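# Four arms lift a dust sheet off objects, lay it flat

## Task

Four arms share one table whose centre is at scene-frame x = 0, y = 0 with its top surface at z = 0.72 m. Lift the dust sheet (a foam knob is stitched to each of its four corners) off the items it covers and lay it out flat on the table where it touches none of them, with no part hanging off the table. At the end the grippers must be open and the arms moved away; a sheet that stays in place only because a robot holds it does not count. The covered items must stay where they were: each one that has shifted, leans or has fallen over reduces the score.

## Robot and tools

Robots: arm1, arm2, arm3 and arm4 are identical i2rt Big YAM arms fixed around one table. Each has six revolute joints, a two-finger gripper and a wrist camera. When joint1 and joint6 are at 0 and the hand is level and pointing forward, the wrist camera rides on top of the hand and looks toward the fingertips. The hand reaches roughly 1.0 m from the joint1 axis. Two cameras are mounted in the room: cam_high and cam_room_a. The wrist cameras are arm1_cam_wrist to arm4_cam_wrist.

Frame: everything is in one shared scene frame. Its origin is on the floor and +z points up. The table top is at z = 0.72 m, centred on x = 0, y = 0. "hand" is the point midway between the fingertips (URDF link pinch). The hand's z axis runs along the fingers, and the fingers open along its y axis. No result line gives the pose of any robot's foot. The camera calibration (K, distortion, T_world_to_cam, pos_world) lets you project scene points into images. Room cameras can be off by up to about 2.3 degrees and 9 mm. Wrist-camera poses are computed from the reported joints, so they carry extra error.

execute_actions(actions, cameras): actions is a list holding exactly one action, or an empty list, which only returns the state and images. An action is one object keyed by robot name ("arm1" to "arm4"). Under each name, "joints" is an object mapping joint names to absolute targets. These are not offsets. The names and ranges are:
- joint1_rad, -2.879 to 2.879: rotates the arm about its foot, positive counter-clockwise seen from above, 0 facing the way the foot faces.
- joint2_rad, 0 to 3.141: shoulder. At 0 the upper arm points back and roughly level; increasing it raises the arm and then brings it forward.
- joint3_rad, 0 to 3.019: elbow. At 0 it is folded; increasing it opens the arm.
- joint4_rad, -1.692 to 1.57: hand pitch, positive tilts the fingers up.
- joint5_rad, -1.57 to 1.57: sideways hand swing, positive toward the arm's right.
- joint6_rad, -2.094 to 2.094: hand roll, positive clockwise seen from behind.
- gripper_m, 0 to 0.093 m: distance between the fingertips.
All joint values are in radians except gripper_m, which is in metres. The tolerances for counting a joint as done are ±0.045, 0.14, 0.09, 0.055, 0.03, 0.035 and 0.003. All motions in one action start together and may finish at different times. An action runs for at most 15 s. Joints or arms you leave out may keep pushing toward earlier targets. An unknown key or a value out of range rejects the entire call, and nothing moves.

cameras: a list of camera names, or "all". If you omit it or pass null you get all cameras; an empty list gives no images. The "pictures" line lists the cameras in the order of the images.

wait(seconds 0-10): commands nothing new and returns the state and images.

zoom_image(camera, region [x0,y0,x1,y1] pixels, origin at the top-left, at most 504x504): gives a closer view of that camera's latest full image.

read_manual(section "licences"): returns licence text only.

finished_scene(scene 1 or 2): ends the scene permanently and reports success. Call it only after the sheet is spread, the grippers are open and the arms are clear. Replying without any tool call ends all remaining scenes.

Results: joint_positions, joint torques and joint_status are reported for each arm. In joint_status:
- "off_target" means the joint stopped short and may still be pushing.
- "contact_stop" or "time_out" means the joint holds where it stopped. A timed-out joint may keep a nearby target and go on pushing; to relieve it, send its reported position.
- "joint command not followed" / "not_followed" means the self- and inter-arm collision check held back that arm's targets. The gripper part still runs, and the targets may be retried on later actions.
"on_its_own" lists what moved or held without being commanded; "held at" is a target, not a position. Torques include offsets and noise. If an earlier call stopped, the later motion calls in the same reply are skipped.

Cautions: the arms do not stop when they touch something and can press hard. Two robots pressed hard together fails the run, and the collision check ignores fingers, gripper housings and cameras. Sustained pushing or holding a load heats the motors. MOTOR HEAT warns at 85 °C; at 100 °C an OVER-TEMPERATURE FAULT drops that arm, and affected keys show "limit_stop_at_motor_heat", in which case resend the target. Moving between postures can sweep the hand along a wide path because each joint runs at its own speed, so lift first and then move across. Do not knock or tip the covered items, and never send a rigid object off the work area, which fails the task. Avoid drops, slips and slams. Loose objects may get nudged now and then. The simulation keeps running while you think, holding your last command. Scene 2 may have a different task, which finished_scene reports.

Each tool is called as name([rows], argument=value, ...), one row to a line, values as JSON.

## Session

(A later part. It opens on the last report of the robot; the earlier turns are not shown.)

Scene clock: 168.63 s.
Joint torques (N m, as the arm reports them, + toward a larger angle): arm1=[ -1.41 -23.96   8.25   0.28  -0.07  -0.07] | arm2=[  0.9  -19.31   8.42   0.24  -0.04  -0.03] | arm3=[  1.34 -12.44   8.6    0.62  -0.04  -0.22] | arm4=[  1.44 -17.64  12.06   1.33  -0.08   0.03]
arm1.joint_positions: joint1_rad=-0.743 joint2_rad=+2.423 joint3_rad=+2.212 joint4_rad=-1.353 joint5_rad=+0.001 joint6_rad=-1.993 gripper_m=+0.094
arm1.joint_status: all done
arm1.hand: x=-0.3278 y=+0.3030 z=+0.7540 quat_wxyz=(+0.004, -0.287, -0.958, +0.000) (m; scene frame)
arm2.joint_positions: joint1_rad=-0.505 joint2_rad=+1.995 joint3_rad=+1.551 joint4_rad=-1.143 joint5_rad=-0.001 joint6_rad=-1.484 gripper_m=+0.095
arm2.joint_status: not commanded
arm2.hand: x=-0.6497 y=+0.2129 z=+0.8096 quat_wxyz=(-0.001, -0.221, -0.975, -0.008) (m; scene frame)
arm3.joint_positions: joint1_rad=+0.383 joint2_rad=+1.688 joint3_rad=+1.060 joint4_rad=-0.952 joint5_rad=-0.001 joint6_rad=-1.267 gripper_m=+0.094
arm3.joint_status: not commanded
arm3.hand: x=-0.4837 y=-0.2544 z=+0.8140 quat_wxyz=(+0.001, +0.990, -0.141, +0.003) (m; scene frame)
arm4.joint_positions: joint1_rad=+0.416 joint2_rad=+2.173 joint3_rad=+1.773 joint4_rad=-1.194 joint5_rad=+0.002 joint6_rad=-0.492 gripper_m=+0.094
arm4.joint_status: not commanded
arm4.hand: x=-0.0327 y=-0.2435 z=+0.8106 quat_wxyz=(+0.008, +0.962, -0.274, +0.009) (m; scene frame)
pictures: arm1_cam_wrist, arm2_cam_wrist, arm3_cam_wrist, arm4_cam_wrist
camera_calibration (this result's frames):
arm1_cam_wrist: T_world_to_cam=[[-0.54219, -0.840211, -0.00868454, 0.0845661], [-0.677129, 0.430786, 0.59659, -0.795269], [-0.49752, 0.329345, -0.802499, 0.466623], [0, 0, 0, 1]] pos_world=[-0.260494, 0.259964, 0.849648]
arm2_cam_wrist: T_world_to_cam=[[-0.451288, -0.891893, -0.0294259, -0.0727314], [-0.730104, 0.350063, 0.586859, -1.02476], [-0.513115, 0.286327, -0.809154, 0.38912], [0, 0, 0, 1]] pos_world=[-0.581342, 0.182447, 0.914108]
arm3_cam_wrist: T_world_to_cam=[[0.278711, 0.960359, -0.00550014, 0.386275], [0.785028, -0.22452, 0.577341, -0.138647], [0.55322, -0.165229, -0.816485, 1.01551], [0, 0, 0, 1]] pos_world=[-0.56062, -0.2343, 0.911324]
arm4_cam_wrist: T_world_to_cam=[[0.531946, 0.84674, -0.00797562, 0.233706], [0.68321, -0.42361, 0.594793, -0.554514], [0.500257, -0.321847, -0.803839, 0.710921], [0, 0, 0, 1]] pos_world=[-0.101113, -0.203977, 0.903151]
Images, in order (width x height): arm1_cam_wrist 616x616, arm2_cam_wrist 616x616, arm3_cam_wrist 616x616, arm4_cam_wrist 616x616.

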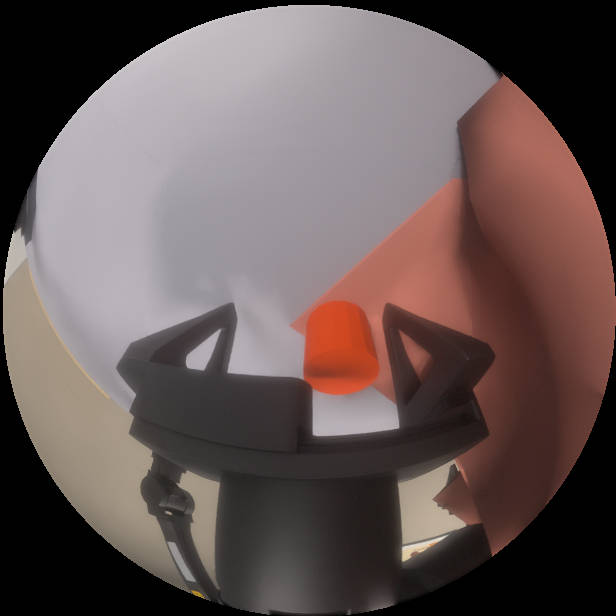

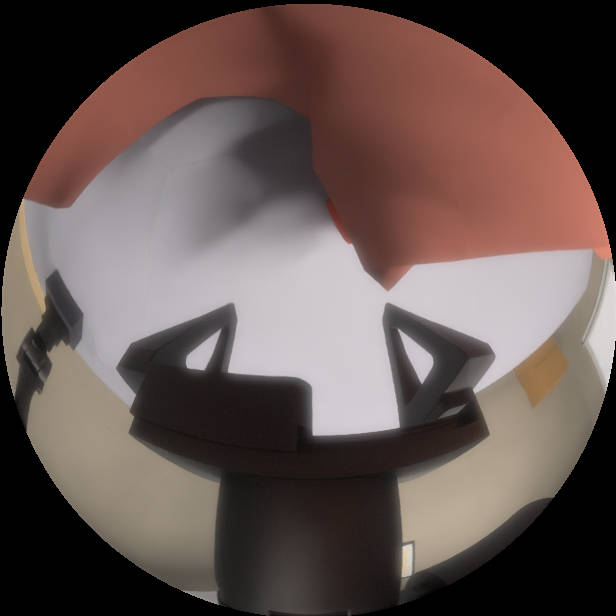

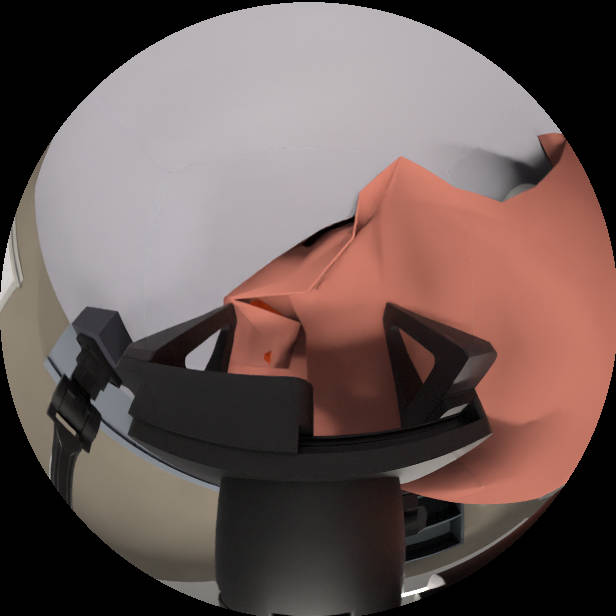

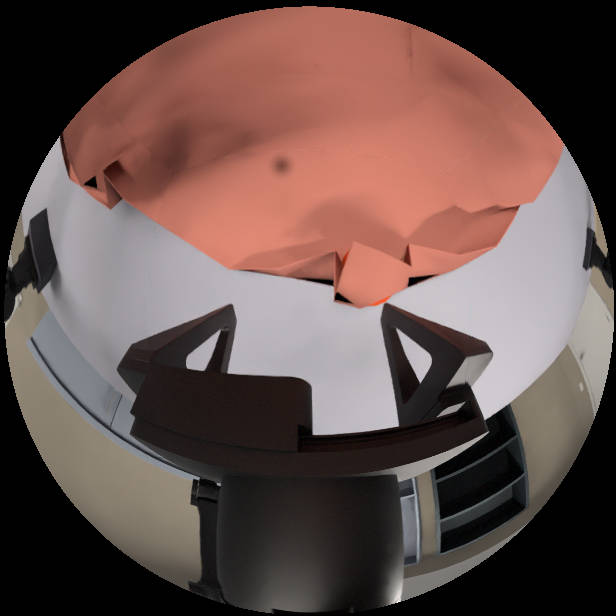

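execute_actions([
  {"arm1":{"joints":{"joint1_rad":-0.781}}},
], cameras=[])

execute_actions([
  {"arm1":{"joints":{"gripper_m":0.02}}},
], cameras=["arm1_cam_wrist"])

Scene clock: 178.20 s.
Joint torques (N m, as the arm reports them, + toward a larger angle): arm1=[ -1.31 -24.57   8.46   0.13  -0.1   -0.09] | arm2=[  0.79 -19.68   8.51   0.09  -0.08  -0.05] | arm3=[  1.38 -12.32   8.6    0.62  -0.04  -0.22] | arm4=[  1.55 -18.02  12.08   1.34  -0.08   0.02]
arm1.joint_positions: joint1_rad=-0.782 joint2_rad=+2.423 joint3_rad=+2.212 joint4_rad=-1.353 joint5_rad=+0.001 joint6_rad=-1.993 gripper_m=+0.094
arm1.joint_status: all done
arm1.hand: x=-0.3424 y=+0.3271 z=+0.7541 quat_wxyz=(+0.004, -0.306, -0.952, +0.000) (m; scene frame)
arm2.joint_positions: joint1_rad=-0.505 joint2_rad=+1.995 joint3_rad=+1.551 joint4_rad=-1.143 joint5_rad=-0.001 joint6_rad=-1.484 gripper_m=+0.095
arm2.joint_status: not commanded
arm2.hand: x=-0.6497 y=+0.2129 z=+0.8096 quat_wxyz=(-0.001, -0.221, -0.975, -0.008) (m; scene frame)
arm3.joint_positions: joint1_rad=+0.383 joint2_rad=+1.688 joint3_rad=+1.060 joint4_rad=-0.952 joint5_rad=-0.001 joint6_rad=-1.267 gripper_m=+0.094
arm3.joint_status: not commanded
arm3.hand: x=-0.4837 y=-0.2544 z=+0.8140 quat_wxyz=(+0.001, +0.990, -0.141, +0.003) (m; scene frame)
arm4.joint_positions: joint1_rad=+0.416 joint2_rad=+2.173 joint3_rad=+1.773 joint4_rad=-1.194 joint5_rad=+0.002 joint6_rad=-0.492 gripper_m=+0.094
arm4.joint_status: not commanded
arm4.hand: x=-0.0327 y=-0.2435 z=+0.8106 quat_wxyz=(+0.008, +0.962, -0.274, +0.009) (m; scene frame)
pictures: none
No camera images: the call's "cameras" was empty. Leave "cameras" out to get every camera's image.

Scene clock: 178.87 s.
Joint torques (N m, as the arm reports them, + toward a larger angle): arm1=[ -1.67 -23.61   8.61  -0.12  -0.11  -0.12] | arm2=[  0.4  -20.17   8.52   0.08  -0.04  -0.05] | arm3=[  1.36 -12.39   8.6    0.63  -0.04  -0.22] | arm4=[  1.27 -17.81  12.03   1.35  -0.08   0.04]
arm1.joint_positions: joint1_rad=-0.782 joint2_rad=+2.423 joint3_rad=+2.212 joint4_rad=-1.353 joint5_rad=+0.001 joint6_rad=-1.993 gripper_m=+0.038
arm1.joint_status: gripper_m off_target (ended at +0.038, target +0.020)
arm1.hand: x=-0.3424 y=+0.3271 z=+0.7541 quat_wxyz=(+0.004, -0.306, -0.952, +0.000) (m; scene frame)
arm2.joint_positions: joint1_rad=-0.505 joint2_rad=+1.995 joint3_rad=+1.551 joint4_rad=-1.143 joint5_rad=-0.001 joint6_rad=-1.484 gripper_m=+0.095
arm2.joint_status: not commanded
arm2.hand: x=-0.6497 y=+0.2129 z=+0.8096 quat_wxyz=(-0.001, -0.221, -0.975, -0.008) (m; scene frame)
arm3.joint_positions: joint1_rad=+0.383 joint2_rad=+1.688 joint3_rad=+1.060 joint4_rad=-0.952 joint5_rad=-0.001 joint6_rad=-1.267 gripper_m=+0.094
arm3.joint_status: not commanded
arm3.hand: x=-0.4837 y=-0.2544 z=+0.8140 quat_wxyz=(+0.001, +0.990, -0.141, +0.003) (m; scene frame)
arm4.joint_positions: joint1_rad=+0.416 joint2_rad=+2.173 joint3_rad=+1.773 joint4_rad=-1.194 joint5_rad=+0.002 joint6_rad=-0.492 gripper_m=+0.094
arm4.joint_status: not commanded
arm4.hand: x=-0.0327 y=-0.2435 z=+0.8106 quat_wxyz=(+0.008, +0.962, -0.274, +0.009) (m; scene frame)
pictures: arm1_cam_wrist
camera_calibration (this result's frames):
arm1_cam_wrist: T_world_to_cam=[[-0.574465, -0.818485, -0.00849981, 0.0786128], [-0.65973, 0.456844, 0.596699, -0.818356], [-0.484506, 0.348391, -0.80242, 0.449664], [0, 0, 0, 1]] pos_world=[-0.276868, 0.281546, 0.8498]
Images, in order (width x height): arm1_cam_wrist 616x616.

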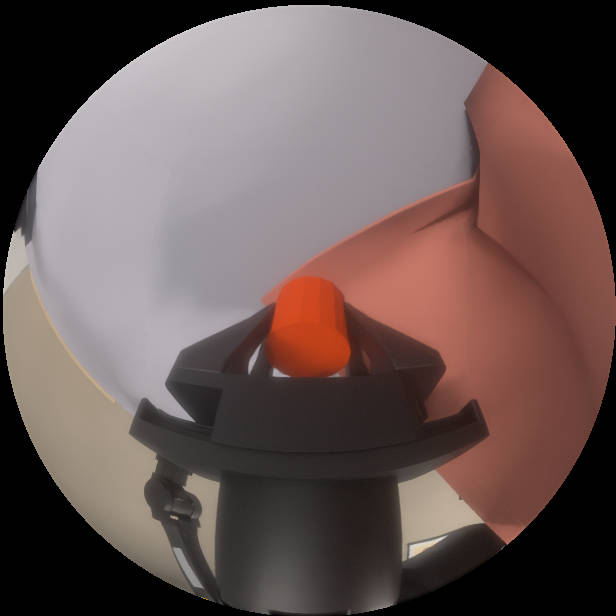

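execute_actions([
  {"arm2":{"joints":{"joint1_rad":-0.447,"joint2_rad":2.03,"joint3_rad":1.73,"joint4_rad":-1.225,"joint6_rad":2.0}},"arm3":{"joints":{"joint1_rad":0.295,"joint2_rad":1.53,"joint3_rad":0.93,"joint4_rad":-0.97,"joint6_rad":-1.37}},"arm4":{"joints":{"joint1_rad":0.375,"joint2_rad":2.235,"joint3_rad":1.94,"joint4_rad":-1.245}}},
], cameras=["arm2_cam_wrist","arm3_cam_wrist","arm4_cam_wrist","cam_room_a"])

Scene clock: 201.83 s.
Joint torques (N m, as the arm reports them, + toward a larger angle): arm1=[ -1.76 -24.59   8.33   0.14  -0.09  -0.12] | arm2=[  0.64 -20.05  11.09  -0.64   0.08   0.25] | arm3=[ 1.42 -9.65  8.24  0.03 -0.05 -0.22] | arm4=[  1.95 -18.87  12.     0.07  -0.08   0.03]
arm1.joint_positions: joint1_rad=-0.782 joint2_rad=+2.423 joint3_rad=+2.212 joint4_rad=-1.353 joint5_rad=+0.001 joint6_rad=-1.993 gripper_m=+0.038
arm1.joint_status: not commanded
arm1.hand: x=-0.3424 y=+0.3271 z=+0.7541 quat_wxyz=(+0.004, -0.306, -0.952, +0.000) (m; scene frame)
arm2.joint_positions: joint1_rad=-0.446 joint2_rad=+2.038 joint3_rad=+1.687 joint4_rad=-1.218 joint5_rad=+0.000 joint6_rad=+1.984 gripper_m=+0.095
arm2.joint_status: all done
arm2.hand: x=-0.6264 y=+0.1717 z=+0.8327 quat_wxyz=(-0.001, -0.937, +0.348, +0.001) (m; scene frame)
arm3.joint_positions: joint1_rad=+0.289 joint2_rad=+1.523 joint3_rad=+0.932 joint4_rad=-0.966 joint5_rad=-0.001 joint6_rad=-1.357 gripper_m=+0.094
arm3.joint_status: all done
arm3.hand: x=-0.4460 y=-0.3036 z=+0.8391 quat_wxyz=(-0.010, +0.990, -0.143, +0.002) (m; scene frame)
arm4.joint_positions: joint1_rad=+0.370 joint2_rad=+2.212 joint3_rad=+1.887 joint4_rad=-1.228 joint5_rad=+0.001 joint6_rad=-0.493 gripper_m=+0.094
arm4.joint_status: all done
arm4.hand: x=-0.0211 y=-0.2020 z=+0.8263 quat_wxyz=(-0.007, +0.955, -0.296, -0.006) (m; scene frame)
pictures: arm2_cam_wrist, arm3_cam_wrist, arm4_cam_wrist, cam_room_a
camera_calibration (this result's frames):
arm2_cam_wrist: T_world_to_cam=[[0.67038, 0.741822, -0.0170657, 0.313543], [0.608595, -0.536536, 0.584586, -0.0142824], [0.424503, -0.402281, -0.811152, 1.13873], [0, 0, 0, 1]] pos_world=[-0.684892, 0.217832, 0.937379]
arm3_cam_wrist: T_world_to_cam=[[0.282573, 0.959086, 0.0175263, 0.405166], [0.783599, -0.241331, 0.572479, -0.195487], [0.553286, -0.148034, -0.819732, 1.01499], [0, 0, 0, 1]] pos_world=[-0.522885, -0.285513, 0.936832]
arm4_cam_wrist: T_world_to_cam=[[0.570182, 0.821445, 0.010969, 0.172531], [0.674258, -0.47556, 0.564994, -0.540278], [0.469328, -0.314754, -0.825022, 0.749363], [0, 0, 0, 1]] pos_world=[-0.0857847, -0.162795, 0.921603]
Images, in order (width x height): arm2_cam_wrist 616x616, arm3_cam_wrist 616x616, arm4_cam_wrist 616x616, cam_room_a 504x504.

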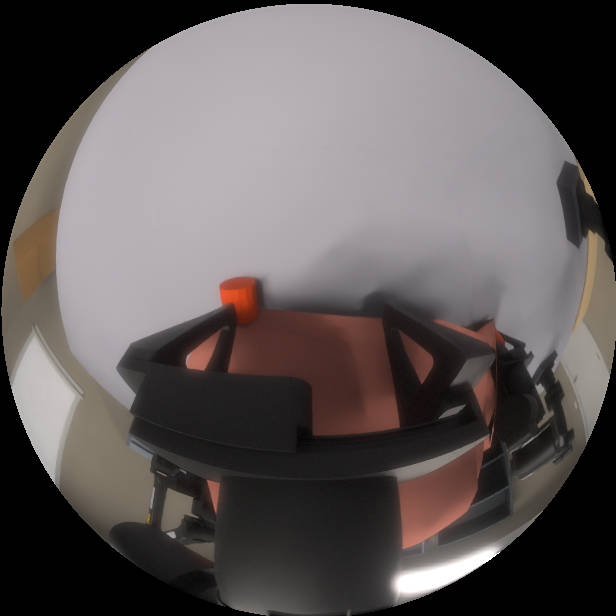

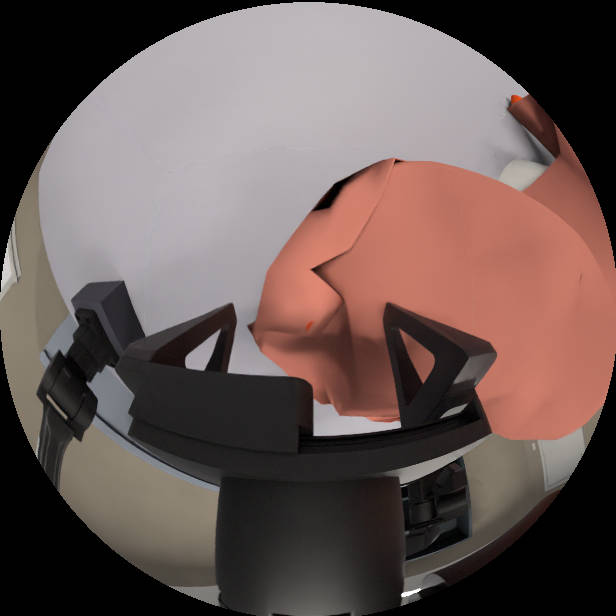

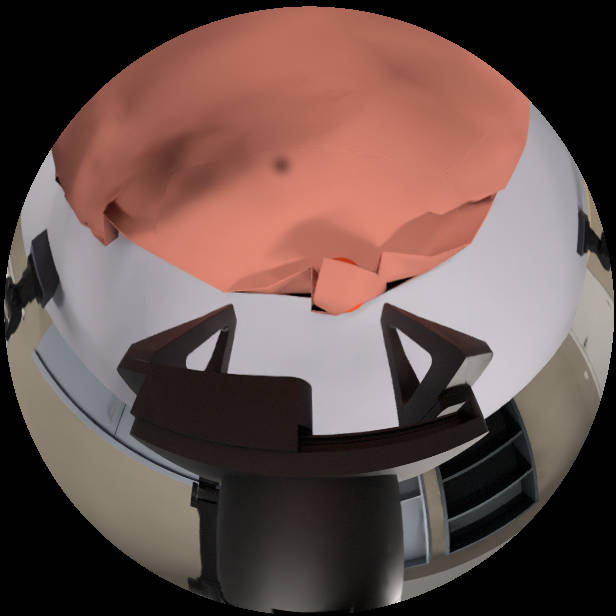

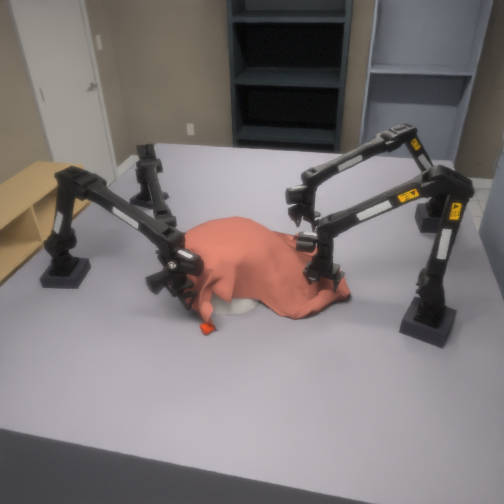

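execute_actions([
  {"arm4":{"joints":{"joint1_rad":0.33,"joint3_rad":1.965,"joint4_rad":-1.13}}},
], cameras=[])

execute_actions([
  {"arm4":{"joints":{"joint2_rad":2.35}}},
], cameras=["arm4_cam_wrist","arm2_cam_wrist"])

Scene clock: 216.20 s.
Joint torques (N m, as the arm reports them, + toward a larger angle): arm1=[ -1.67 -24.7    8.39  -0.19  -0.08  -0.13] | arm2=[  0.18 -20.37  11.05  -0.57   0.06   0.28] | arm3=[ 1.32 -9.54  8.19  0.04 -0.04 -0.23] | arm4=[  1.98 -18.66  12.54   1.71  -0.06   0.03]
arm1.joint_positions: joint1_rad=-0.782 joint2_rad=+2.423 joint3_rad=+2.212 joint4_rad=-1.353 joint5_rad=+0.001 joint6_rad=-1.993 gripper_m=+0.038
arm1.joint_status: not commanded
arm1.hand: x=-0.3424 y=+0.3271 z=+0.7541 quat_wxyz=(+0.004, -0.306, -0.952, +0.000) (m; scene frame)
arm2.joint_positions: joint1_rad=-0.446 joint2_rad=+2.038 joint3_rad=+1.687 joint4_rad=-1.218 joint5_rad=+0.000 joint6_rad=+1.984 gripper_m=+0.095
arm2.joint_status: not commanded
arm2.hand: x=-0.6264 y=+0.1717 z=+0.8327 quat_wxyz=(-0.001, -0.937, +0.349, +0.001) (m; scene frame)
arm3.joint_positions: joint1_rad=+0.289 joint2_rad=+1.523 joint3_rad=+0.932 joint4_rad=-0.966 joint5_rad=-0.001 joint6_rad=-1.357 gripper_m=+0.094
arm3.joint_status: not commanded
arm3.hand: x=-0.4460 y=-0.3036 z=+0.8391 quat_wxyz=(-0.010, +0.990, -0.143, +0.002) (m; scene frame)
arm4.joint_positions: joint1_rad=+0.325 joint2_rad=+2.212 joint3_rad=+1.908 joint4_rad=-1.149 joint5_rad=+0.001 joint6_rad=-0.493 gripper_m=+0.094
arm4.joint_status: all done
arm4.hand: x=-0.0053 y=-0.1643 z=+0.8354 quat_wxyz=(-0.043, +0.947, -0.317, -0.040) (m; scene frame)
pictures: none
No camera images: the call's "cameras" was empty. Leave "cameras" out to get every camera's image.

Scene clock: 217.67 s.
Joint torques (N m, as the arm reports them, + toward a larger angle): arm1=[ -1.57 -25.54   8.35   0.14  -0.08  -0.16] | arm2=[  0.63 -20.35  11.12  -0.55   0.04   0.31] | arm3=[ 1.23 -9.51  8.22  0.06 -0.05 -0.21] | arm4=[  1.96 -21.52  10.59   1.29  -0.06   0.03]
arm1.joint_positions: joint1_rad=-0.782 joint2_rad=+2.423 joint3_rad=+2.212 joint4_rad=-1.353 joint5_rad=+0.001 joint6_rad=-1.993 gripper_m=+0.038
arm1.joint_status: not commanded
arm1.hand: x=-0.3424 y=+0.3271 z=+0.7541 quat_wxyz=(+0.004, -0.306, -0.952, +0.000) (m; scene frame)
arm2.joint_positions: joint1_rad=-0.446 joint2_rad=+2.038 joint3_rad=+1.687 joint4_rad=-1.218 joint5_rad=+0.000 joint6_rad=+1.984 gripper_m=+0.095
arm2.joint_status: not commanded
arm2.hand: x=-0.6264 y=+0.1717 z=+0.8327 quat_wxyz=(-0.001, -0.937, +0.349, +0.001) (m; scene frame)
arm3.joint_positions: joint1_rad=+0.289 joint2_rad=+1.523 joint3_rad=+0.932 joint4_rad=-0.966 joint5_rad=-0.001 joint6_rad=-1.357 gripper_m=+0.094
arm3.joint_status: not commanded
arm3.hand: x=-0.4460 y=-0.3036 z=+0.8391 quat_wxyz=(-0.010, +0.990, -0.143, +0.002) (m; scene frame)
arm4.joint_positions: joint1_rad=+0.325 joint2_rad=+2.350 joint3_rad=+1.925 joint4_rad=-1.144 joint5_rad=+0.001 joint6_rad=-0.493 gripper_m=+0.094
arm4.joint_status: all done
arm4.hand: x=-0.0006 y=-0.1747 z=+0.7495 quat_wxyz=(-0.001, +0.948, -0.318, +0.000) (m; scene frame)
pictures: arm2_cam_wrist, arm4_cam_wrist
camera_calibration (this result's frames):
arm2_cam_wrist: T_world_to_cam=[[0.670663, 0.741566, -0.017066, 0.313764], [0.60839, -0.536767, 0.584587, -0.0143719], [0.42435, -0.402444, -0.811151, 1.13866], [0, 0, 0, 1]] pos_world=[-0.684875, 0.217855, 0.937379]
arm4_cam_wrist: T_world_to_cam=[[0.606514, 0.795065, 0.00346138, 0.140275], [0.648344, -0.497099, 0.576665, -0.510301], [0.460207, -0.347511, -0.816974, 0.673234], [0, 0, 0, 1]] pos_world=[-0.0640553, -0.131242, 0.843801]
Images, in order (width x height): arm2_cam_wrist 616x616, arm4_cam_wrist 616x616.

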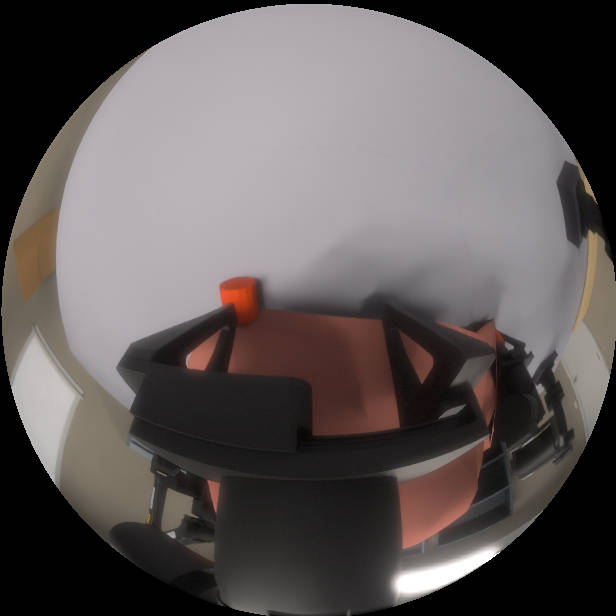

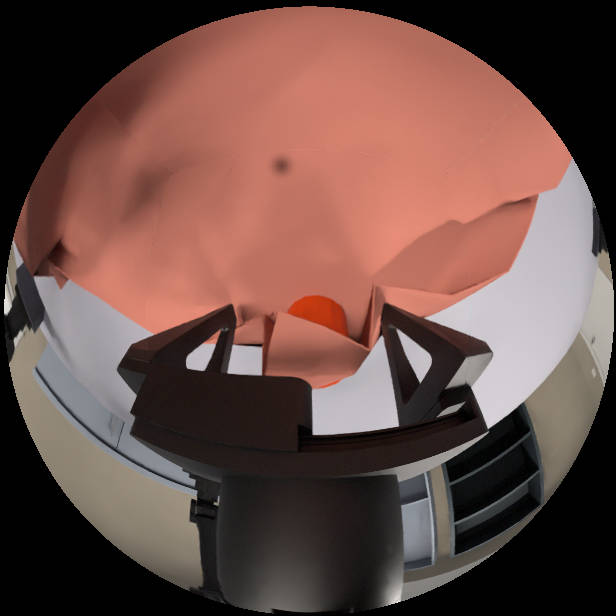

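execute_actions([
  {"arm4":{"joints":{"joint1_rad":0.31,"joint4_rad":-1.19}}},
], cameras=[])

execute_actions([
  {"arm4":{"joints":{"gripper_m":0.02}}},
], cameras=["arm4_cam_wrist"])

Scene clock: 223.50 s.
Joint torques (N m, as the arm reports them, + toward a larger angle): arm1=[ -2.03 -24.99   8.58   0.22  -0.08  -0.14] | arm2=[  0.09 -20.41  10.89  -0.63   0.08   0.28] | arm3=[ 1.28 -9.55  8.21  0.05 -0.04 -0.22] | arm4=[  0.82 -21.69  10.56   0.13  -0.06   0.03]
arm1.joint_positions: joint1_rad=-0.782 joint2_rad=+2.423 joint3_rad=+2.212 joint4_rad=-1.353 joint5_rad=+0.001 joint6_rad=-1.993 gripper_m=+0.038
arm1.joint_status: not commanded
arm1.hand: x=-0.3424 y=+0.3271 z=+0.7541 quat_wxyz=(+0.004, -0.306, -0.952, +0.000) (m; scene frame)
arm2.joint_positions: joint1_rad=-0.446 joint2_rad=+2.038 joint3_rad=+1.687 joint4_rad=-1.218 joint5_rad=+0.000 joint6_rad=+1.984 gripper_m=+0.095
arm2.joint_status: not commanded
arm2.hand: x=-0.6264 y=+0.1717 z=+0.8327 quat_wxyz=(-0.001, -0.937, +0.349, +0.001) (m; scene frame)
arm3.joint_positions: joint1_rad=+0.289 joint2_rad=+1.523 joint3_rad=+0.932 joint4_rad=-0.966 joint5_rad=-0.001 joint6_rad=-1.357 gripper_m=+0.094
arm3.joint_status: not commanded
arm3.hand: x=-0.4460 y=-0.3036 z=+0.8391 quat_wxyz=(-0.010, +0.990, -0.143, +0.002) (m; scene frame)
arm4.joint_positions: joint1_rad=+0.316 joint2_rad=+2.350 joint3_rad=+1.925 joint4_rad=-1.174 joint5_rad=+0.001 joint6_rad=-0.493 gripper_m=+0.094
arm4.joint_status: all done
arm4.hand: x=+0.0082 y=-0.1788 z=+0.7496 quat_wxyz=(+0.010, +0.947, -0.322, +0.010) (m; scene frame)
pictures: none
No camera images: the call's "cameras" was empty. Leave "cameras" out to get every camera's image.

Scene clock: 224.17 s.
Joint torques (N m, as the arm reports them, + toward a larger angle): arm1=[ -1.55 -25.12   8.21  -0.13  -0.12  -0.1 ] | arm2=[  0.68 -20.1   10.97  -0.53   0.11   0.26] | arm3=[ 1.39 -9.45  8.27  0.03 -0.05 -0.22] | arm4=[  1.54 -21.23  10.66   0.16  -0.06   0.04]
arm1.joint_positions: joint1_rad=-0.782 joint2_rad=+2.423 joint3_rad=+2.212 joint4_rad=-1.353 joint5_rad=+0.001 joint6_rad=-1.993 gripper_m=+0.038
arm1.joint_status: not commanded
arm1.hand: x=-0.3424 y=+0.3271 z=+0.7541 quat_wxyz=(+0.004, -0.306, -0.952, +0.000) (m; scene frame)
arm2.joint_positions: joint1_rad=-0.446 joint2_rad=+2.038 joint3_rad=+1.687 joint4_rad=-1.218 joint5_rad=+0.000 joint6_rad=+1.984 gripper_m=+0.095
arm2.joint_status: not commanded
arm2.hand: x=-0.6264 y=+0.1717 z=+0.8327 quat_wxyz=(-0.001, -0.937, +0.349, +0.001) (m; scene frame)
arm3.joint_positions: joint1_rad=+0.289 joint2_rad=+1.523 joint3_rad=+0.932 joint4_rad=-0.966 joint5_rad=-0.001 joint6_rad=-1.357 gripper_m=+0.094
arm3.joint_status: not commanded
arm3.hand: x=-0.4460 y=-0.3036 z=+0.8391 quat_wxyz=(-0.010, +0.990, -0.143, +0.002) (m; scene frame)
arm4.joint_positions: joint1_rad=+0.316 joint2_rad=+2.350 joint3_rad=+1.925 joint4_rad=-1.174 joint5_rad=+0.001 joint6_rad=-0.493 gripper_m=+0.038
arm4.joint_status: gripper_m off_target (ended at +0.038, target +0.020)
arm4.hand: x=+0.0082 y=-0.1788 z=+0.7496 quat_wxyz=(+0.010, +0.947, -0.322, +0.010) (m; scene frame)
pictures: arm4_cam_wrist
camera_calibration (this result's frames):
arm4_cam_wrist: T_world_to_cam=[[0.613802, 0.789388, -0.0106537, 0.147789], [0.636511, -0.486856, 0.598184, -0.532305], [0.467013, -0.373948, -0.801288, 0.651304], [0, 0, 0, 1]] pos_world=[-0.0560624, -0.132265, 0.841873]
Images, in order (width x height): arm4_cam_wrist 616x616.

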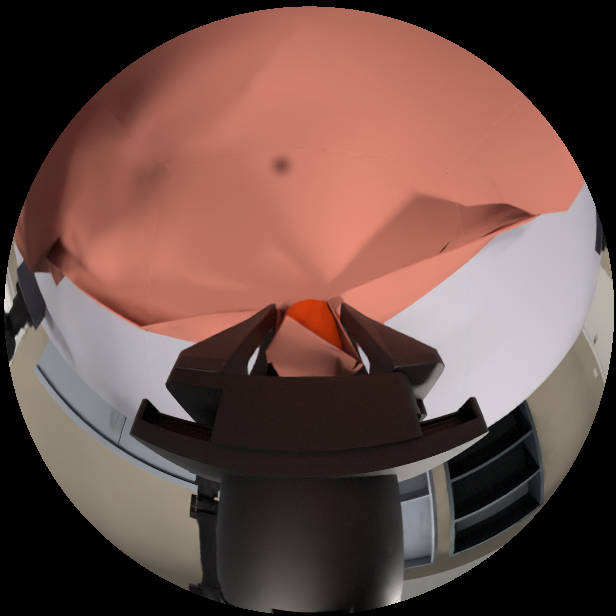

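execute_actions([
  {"arm2":{"joints":{"joint1_rad":-0.43,"joint2_rad":2.3,"joint3_rad":2.17,"joint4_rad":-1.395}}},
], cameras=["arm2_cam_wrist","arm3_cam_wrist","cam_room_a"])

Scene clock: 242.60 s.
Joint torques (N m, as the arm reports them, + toward a larger angle): arm1=[ -1.69 -25.13   8.08   0.13  -0.06  -0.12] | arm2=[  1.47 -24.5   11.68  -0.81   0.08   0.28] | arm3=[ 1.23 -9.67  8.26  0.02 -0.05 -0.21] | arm4=[  1.22 -21.71  10.59   0.12  -0.07   0.03]
arm1.joint_positions: joint1_rad=-0.782 joint2_rad=+2.423 joint3_rad=+2.212 joint4_rad=-1.353 joint5_rad=+0.001 joint6_rad=-1.993 gripper_m=+0.038
arm1.joint_status: not commanded
arm1.hand: x=-0.3424 y=+0.3271 z=+0.7541 quat_wxyz=(+0.004, -0.306, -0.952, +0.000) (m; scene frame)
arm2.joint_positions: joint1_rad=-0.438 joint2_rad=+2.313 joint3_rad=+2.123 joint4_rad=-1.386 joint5_rad=+0.000 joint6_rad=+1.985 gripper_m=+0.095
arm2.joint_status: all done
arm2.hand: x=-0.6474 y=+0.0844 z=+0.8176 quat_wxyz=(+0.002, -0.939, +0.345, +0.001) (m; scene frame)
arm3.joint_positions: joint1_rad=+0.289 joint2_rad=+1.523 joint3_rad=+0.932 joint4_rad=-0.966 joint5_rad=-0.001 joint6_rad=-1.357 gripper_m=+0.094
arm3.joint_status: not commanded
arm3.hand: x=-0.4460 y=-0.3036 z=+0.8391 quat_wxyz=(-0.010, +0.990, -0.143, +0.002) (m; scene frame)
arm4.joint_positions: joint1_rad=+0.316 joint2_rad=+2.350 joint3_rad=+1.925 joint4_rad=-1.174 joint5_rad=+0.001 joint6_rad=-0.493 gripper_m=+0.038
arm4.joint_status: not commanded
arm4.hand: x=+0.0082 y=-0.1788 z=+0.7496 quat_wxyz=(+0.010, +0.947, -0.322, +0.010) (m; scene frame)
pictures: arm2_cam_wrist, arm3_cam_wrist, cam_room_a
camera_calibration (this result's frames):
arm2_cam_wrist: T_world_to_cam=[[0.665307, 0.746491, -0.0108373, 0.383302], [0.611111, -0.536197, 0.582267, -0.0359808], [0.428846, -0.394009, -0.812925, 1.10386], [0, 0, 0, 1]] pos_world=[-0.70641, 0.129506, 0.922457]
arm3_cam_wrist: T_world_to_cam=[[0.282573, 0.959086, 0.0175263, 0.405166], [0.783599, -0.241331, 0.572479, -0.195487], [0.553286, -0.148034, -0.819732, 1.01499], [0, 0, 0, 1]] pos_world=[-0.522885, -0.285513, 0.936832]
Images, in order (width x height): arm2_cam_wrist 616x616, arm3_cam_wrist 616x616, cam_room_a 504x504.

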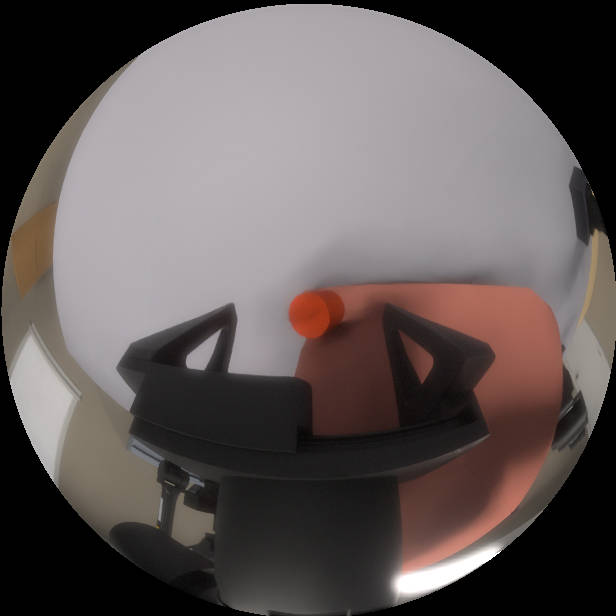

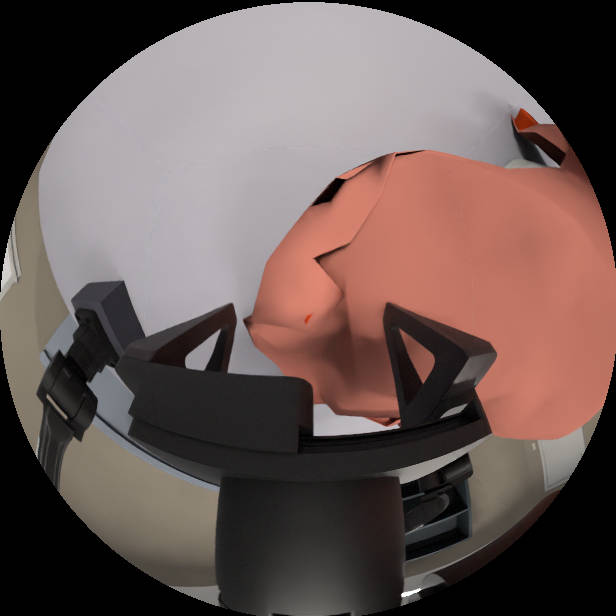

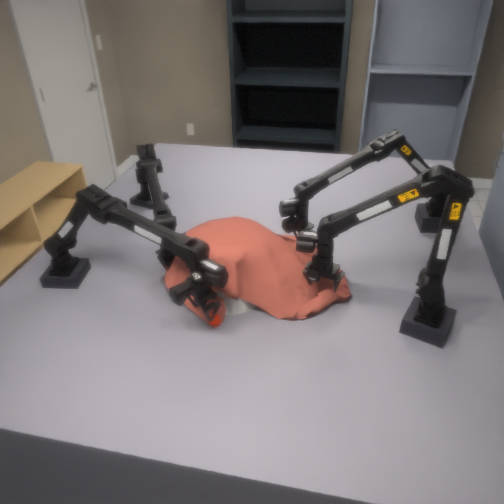

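execute_actions([
  {"arm2":{"joints":{"joint1_rad":-0.383,"joint3_rad":2.215,"joint4_rad":-1.35,"joint6_rad":1.45,"gripper_m":0.075}}},
], cameras=["arm2_cam_wrist","cam_room_a"])

Scene clock: 259.07 s.
Joint torques (N m, as the arm reports them, + toward a larger angle): arm1=[ -2.01 -24.33   8.67   0.18  -0.09  -0.09] | arm2=[  0.03 -23.82  11.78   0.27   0.09  -0.02] | arm3=[ 1.3  -9.5   8.23  0.01 -0.05 -0.21] | arm4=[  1.28 -21.64  10.63   0.16  -0.05   0.02]
arm1.joint_positions: joint1_rad=-0.782 joint2_rad=+2.423 joint3_rad=+2.212 joint4_rad=-1.353 joint5_rad=+0.001 joint6_rad=-1.993 gripper_m=+0.038
arm1.joint_status: not commanded
arm1.hand: x=-0.3424 y=+0.3271 z=+0.7541 quat_wxyz=(+0.004, -0.306, -0.952, +0.000) (m; scene frame)
arm2.joint_positions: joint1_rad=-0.381 joint2_rad=+2.313 joint3_rad=+2.168 joint4_rad=-1.361 joint5_rad=+0.000 joint6_rad=+1.466 gripper_m=+0.075
arm2.joint_status: all done
arm2.hand: x=-0.6138 y=+0.0546 z=+0.8350 quat_wxyz=(-0.032, -0.997, +0.065, +0.007) (m; scene frame)
arm3.joint_positions: joint1_rad=+0.289 joint2_rad=+1.523 joint3_rad=+0.932 joint4_rad=-0.966 joint5_rad=-0.001 joint6_rad=-1.357 gripper_m=+0.094
arm3.joint_status: not commanded
arm3.hand: x=-0.4460 y=-0.3036 z=+0.8391 quat_wxyz=(-0.010, +0.990, -0.143, +0.002) (m; scene frame)
arm4.joint_positions: joint1_rad=+0.316 joint2_rad=+2.350 joint3_rad=+1.925 joint4_rad=-1.174 joint5_rad=+0.001 joint6_rad=-0.493 gripper_m=+0.038
arm4.joint_status: not commanded
arm4.hand: x=+0.0082 y=-0.1788 z=+0.7496 quat_wxyz=(+0.010, +0.947, -0.322, +0.010) (m; scene frame)
pictures: arm2_cam_wrist, cam_room_a
camera_calibration (this result's frames):
arm2_cam_wrist: T_world_to_cam=[[0.151265, 0.985313, -0.079229, 0.111993], [0.812837, -0.0783747, 0.577194, 0.0204603], [0.562508, -0.15171, -0.812754, 1.16053], [0, 0, 0, 1]] pos_world=[-0.686378, 0.0673186, 0.940288]
Images, in order (width x height): arm2_cam_wrist 616x616, cam_room_a 504x504.

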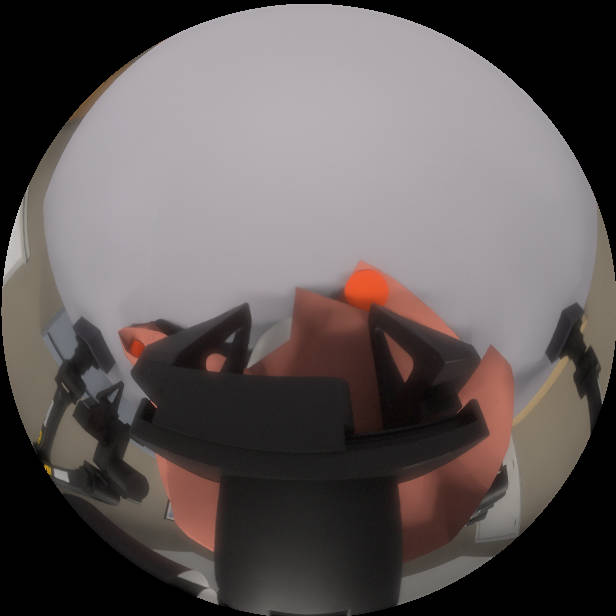

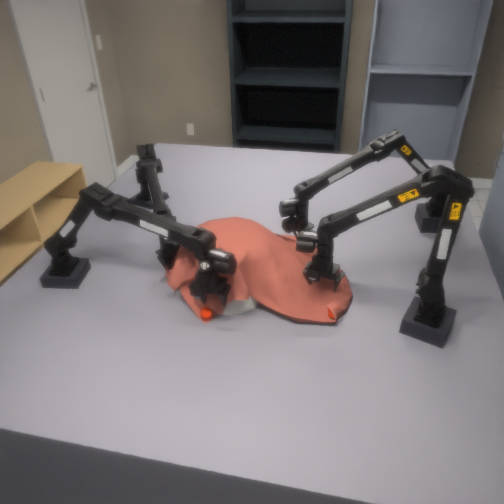

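execute_actions([
  {"arm2":{"joints":{"joint1_rad":-0.355,"joint2_rad":2.17,"joint3_rad":1.91,"joint4_rad":-1.26,"gripper_m":0.093}}},
], cameras=["arm2_cam_wrist","arm3_cam_wrist"])

Scene clock: 269.63 s.
Joint torques (N m, as the arm reports them, + toward a larger angle): arm1=[ -1.55 -24.79   8.56  -0.14  -0.07  -0.1 ] | arm2=[  1.1  -21.59   8.78   0.22   0.09  -0.04] | arm3=[ 1.36 -9.68  8.24  0.06 -0.05 -0.22] | arm4=[  1.18 -21.62  10.62   0.16  -0.05   0.03]
arm1.joint_positions: joint1_rad=-0.782 joint2_rad=+2.423 joint3_rad=+2.212 joint4_rad=-1.353 joint5_rad=+0.001 joint6_rad=-1.993 gripper_m=+0.038
arm1.joint_status: not commanded
arm1.hand: x=-0.3424 y=+0.3271 z=+0.7541 quat_wxyz=(+0.004, -0.306, -0.952, +0.000) (m; scene frame)
arm2.joint_positions: joint1_rad=-0.359 joint2_rad=+2.175 joint3_rad=+1.900 joint4_rad=-1.272 joint5_rad=+0.000 joint6_rad=+1.465 gripper_m=+0.093
arm2.joint_status: all done
arm2.hand: x=-0.5869 y=+0.1050 z=+0.8259 quat_wxyz=(-0.012, -0.999, +0.053, +0.003) (m; scene frame)
arm3.joint_positions: joint1_rad=+0.289 joint2_rad=+1.523 joint3_rad=+0.932 joint4_rad=-0.966 joint5_rad=-0.001 joint6_rad=-1.357 gripper_m=+0.094
arm3.joint_status: not commanded
arm3.hand: x=-0.4460 y=-0.3036 z=+0.8391 quat_wxyz=(-0.010, +0.990, -0.143, +0.002) (m; scene frame)
arm4.joint_positions: joint1_rad=+0.316 joint2_rad=+2.350 joint3_rad=+1.925 joint4_rad=-1.174 joint5_rad=+0.001 joint6_rad=-0.494 gripper_m=+0.038
arm4.joint_status: not commanded
arm4.hand: x=+0.0082 y=-0.1788 z=+0.7496 quat_wxyz=(+0.010, +0.947, -0.321, +0.010) (m; scene frame)
pictures: arm2_cam_wrist, arm3_cam_wrist
camera_calibration (this result's frames):
arm2_cam_wrist: T_world_to_cam=[[0.128871, 0.990896, -0.0389524, 0.0105174], [0.809559, -0.0824394, 0.581221, 0.00297859], [0.572718, -0.106437, -0.812813, 1.14692], [0, 0, 0, 1]] pos_world=[-0.660631, 0.111899, 0.930914]
arm3_cam_wrist: T_world_to_cam=[[0.282573, 0.959086, 0.0175263, 0.405166], [0.783599, -0.241331, 0.572479, -0.195487], [0.553286, -0.148034, -0.819732, 1.01499], [0, 0, 0, 1]] pos_world=[-0.522885, -0.285513, 0.936832]
Images, in order (width x height): arm2_cam_wrist 616x616, arm3_cam_wrist 616x616.

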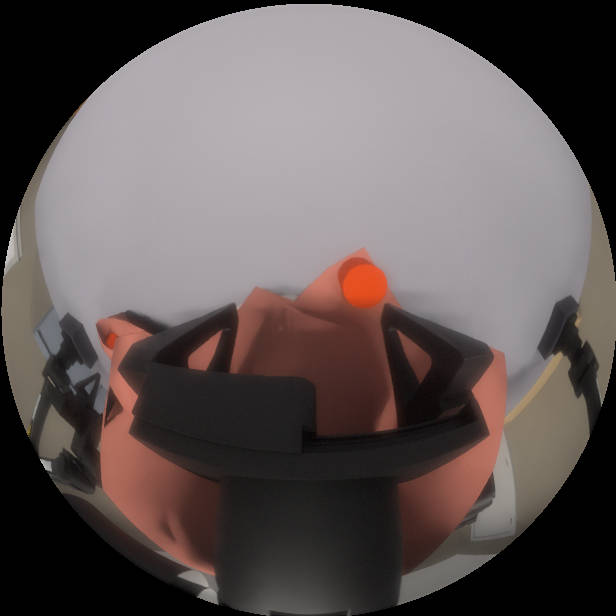

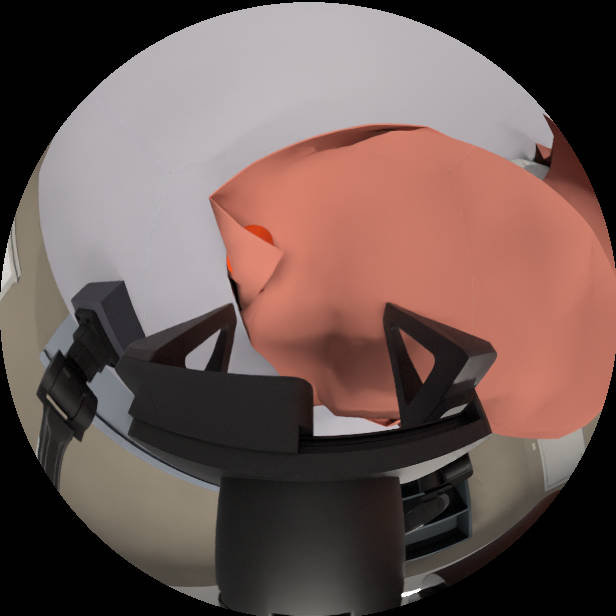

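execute_actions([
  {"arm2":{"joints":{"joint1_rad":-0.34,"joint2_rad":2.06,"joint3_rad":1.745,"joint4_rad":-1.225}},"arm3":{"joints":{"joint1_rad":0.38,"joint2_rad":1.46,"joint3_rad":0.81,"joint4_rad":-0.915,"joint6_rad":-0.9}}},
], cameras=["arm2_cam_wrist","arm3_cam_wrist"])

Scene clock: 288.93 s.
Joint torques (N m, as the arm reports them, + toward a larger angle): arm1=[ -1.22 -24.5    8.34   0.11   0.    -0.05] | arm2=[  1.45 -21.49   8.18   0.08   0.1   -0.01] | arm3=[ 0.41 -9.11  8.14  0.6  -0.04  0.04] | arm4=[  1.15 -21.84  10.57   0.13  -0.07   0.05]
arm1.joint_positions: joint1_rad=-0.782 joint2_rad=+2.423 joint3_rad=+2.212 joint4_rad=-1.353 joint5_rad=+0.001 joint6_rad=-1.993 gripper_m=+0.038
arm1.joint_status: not commanded
arm1.hand: x=-0.3424 y=+0.3271 z=+0.7541 quat_wxyz=(+0.004, -0.306, -0.952, +0.000) (m; scene frame)
arm2.joint_positions: joint1_rad=-0.349 joint2_rad=+2.073 joint3_rad=+1.742 joint4_rad=-1.234 joint5_rad=+0.000 joint6_rad=+1.465 gripper_m=+0.093
arm2.joint_status: all done
arm2.hand: x=-0.5721 y=+0.1431 z=+0.8317 quat_wxyz=(-0.003, -0.999, +0.048, +0.002) (m; scene frame)
arm3.joint_positions: joint1_rad=+0.386 joint2_rad=+1.465 joint3_rad=+0.810 joint4_rad=-0.925 joint5_rad=-0.001 joint6_rad=-0.913 gripper_m=+0.094
arm3.joint_status: all done
arm3.hand: x=-0.4828 y=-0.3452 z=+0.8208 quat_wxyz=(+0.001, +0.950, -0.312, +0.004) (m; scene frame)
arm4.joint_positions: joint1_rad=+0.316 joint2_rad=+2.350 joint3_rad=+1.925 joint4_rad=-1.174 joint5_rad=+0.001 joint6_rad=-0.494 gripper_m=+0.038
arm4.joint_status: not commanded
arm4.hand: x=+0.0082 y=-0.1788 z=+0.7496 quat_wxyz=(+0.010, +0.947, -0.321, +0.010) (m; scene frame)
pictures: arm2_cam_wrist, arm3_cam_wrist
camera_calibration (this result's frames):
arm2_cam_wrist: T_world_to_cam=[[0.118802, 0.992702, -0.0206932, -0.0500662], [0.808226, -0.0845766, 0.582767, -0.0109876], [0.576764, -0.0859585, -0.812376, 1.14622], [0, 0, 0, 1]] pos_world=[-0.646271, 0.147299, 0.936531]
arm3_cam_wrist: T_world_to_cam=[[0.592202, 0.805782, -0.00338362, 0.569474], [0.658589, -0.481596, 0.57821, -0.314139], [0.464282, -0.344646, -0.815881, 0.900182], [0, 0, 0, 1]] pos_world=[-0.548293, -0.299916, 0.918007]
Images, in order (width x height): arm2_cam_wrist 616x616, arm3_cam_wrist 616x616.

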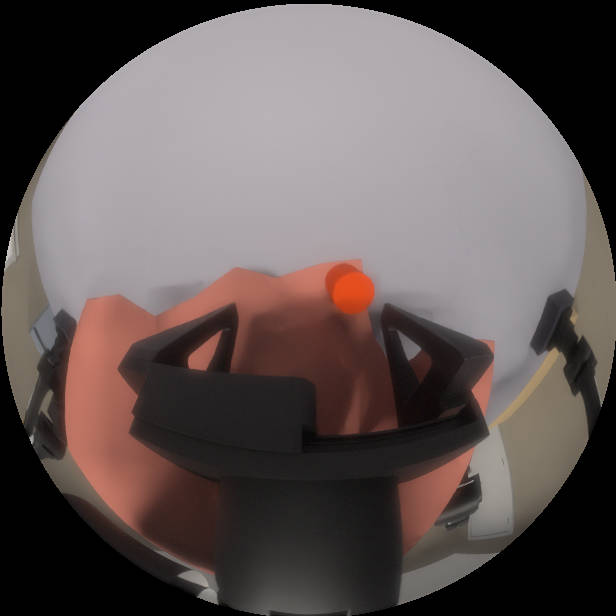

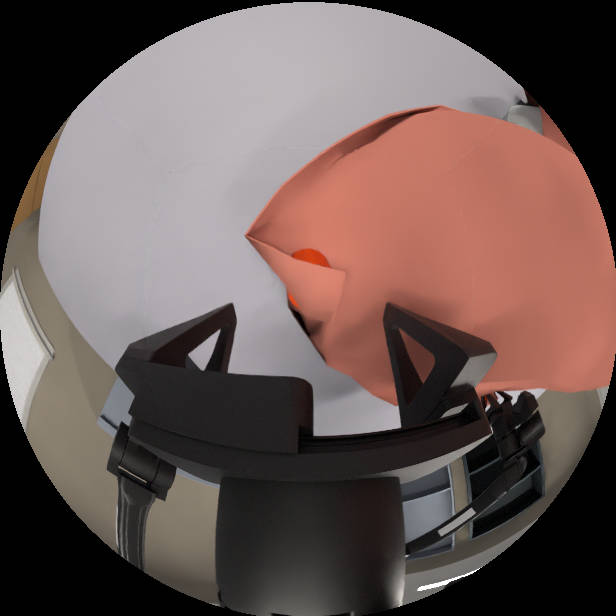

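execute_actions([
  {"arm3":{"joints":{"joint1_rad":0.365,"joint2_rad":1.615,"joint3_rad":0.735,"joint4_rad":-0.69}}},
], cameras=["arm2_cam_wrist","arm3_cam_wrist"])

Scene clock: 299.00 s.
Joint torques (N m, as the arm reports them, + toward a larger angle): arm1=[ -1.1  -24.8    8.31   0.07  -0.1   -0.12] | arm2=[  0.93 -21.1    8.29   0.12   0.06  -0.06] | arm3=[  0.41 -10.     6.55   0.68  -0.04   0.05] | arm4=[  1.18 -21.86  10.64   0.12  -0.06   0.05]
arm1.joint_positions: joint1_rad=-0.782 joint2_rad=+2.423 joint3_rad=+2.212 joint4_rad=-1.353 joint5_rad=+0.001 joint6_rad=-1.993 gripper_m=+0.038
arm1.joint_status: not commanded
arm1.hand: x=-0.3424 y=+0.3271 z=+0.7541 quat_wxyz=(+0.004, -0.306, -0.952, +0.000) (m; scene frame)
arm2.joint_positions: joint1_rad=-0.349 joint2_rad=+2.073 joint3_rad=+1.742 joint4_rad=-1.234 joint5_rad=+0.000 joint6_rad=+1.465 gripper_m=+0.093
arm2.joint_status: not commanded
arm2.hand: x=-0.5721 y=+0.1431 z=+0.8317 quat_wxyz=(-0.003, -0.999, +0.048, +0.002) (m; scene frame)
arm3.joint_positions: joint1_rad=+0.371 joint2_rad=+1.624 joint3_rad=+0.734 joint4_rad=-0.700 joint5_rad=-0.001 joint6_rad=-0.912 gripper_m=+0.094
arm3.joint_status: all done
arm3.hand: x=-0.4771 y=-0.3493 z=+0.7476 quat_wxyz=(+0.006, +0.948, -0.320, +0.005) (m; scene frame)
arm4.joint_positions: joint1_rad=+0.316 joint2_rad=+2.350 joint3_rad=+1.925 joint4_rad=-1.174 joint5_rad=+0.001 joint6_rad=-0.494 gripper_m=+0.038
arm4.joint_status: not commanded
arm4.hand: x=+0.0082 y=-0.1788 z=+0.7496 quat_wxyz=(+0.010, +0.947, -0.321, +0.010) (m; scene frame)
pictures: arm2_cam_wrist, arm3_cam_wrist
camera_calibration (this result's frames):
arm2_cam_wrist: T_world_to_cam=[[0.118802, 0.992702, -0.0206932, -0.0500662], [0.808226, -0.0845766, 0.582767, -0.0109876], [0.576764, -0.0859585, -0.812376, 1.14622], [0, 0, 0, 1]] pos_world=[-0.646271, 0.147299, 0.936531]
arm3_cam_wrist: T_world_to_cam=[[0.604787, 0.796308, -0.011194, 0.577665], [0.650941, -0.486187, 0.583008, -0.286442], [0.458812, -0.359882, -0.812389, 0.82587], [0, 0, 0, 1]] pos_world=[-0.541826, -0.302047, 0.844392]
Images, in order (width x height): arm2_cam_wrist 616x616, arm3_cam_wrist 616x616.

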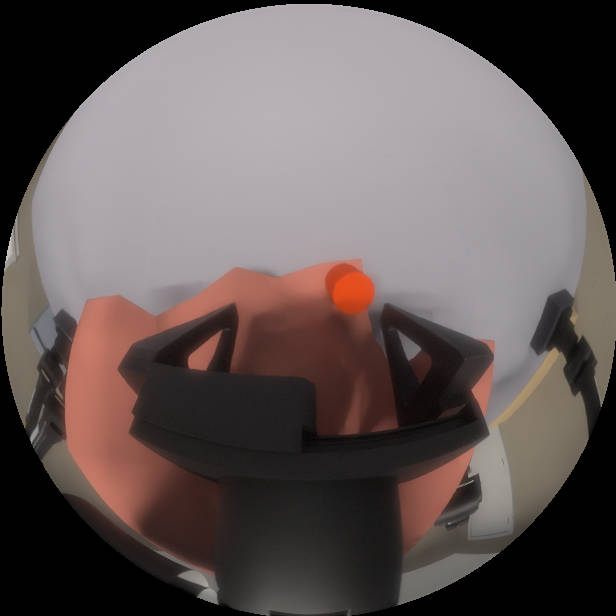

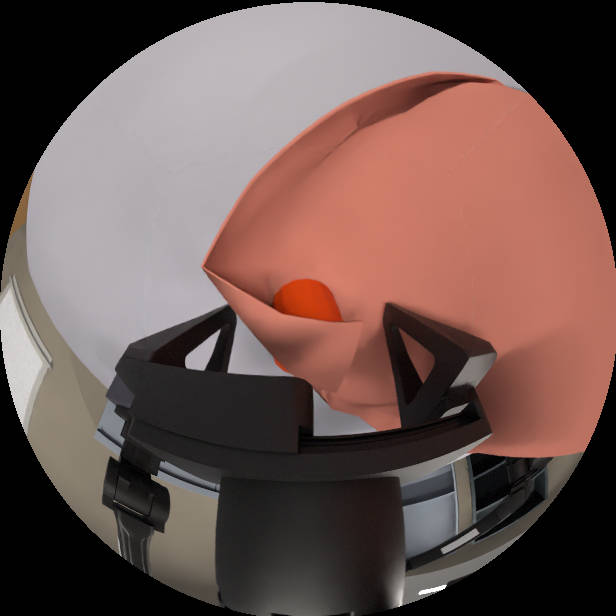

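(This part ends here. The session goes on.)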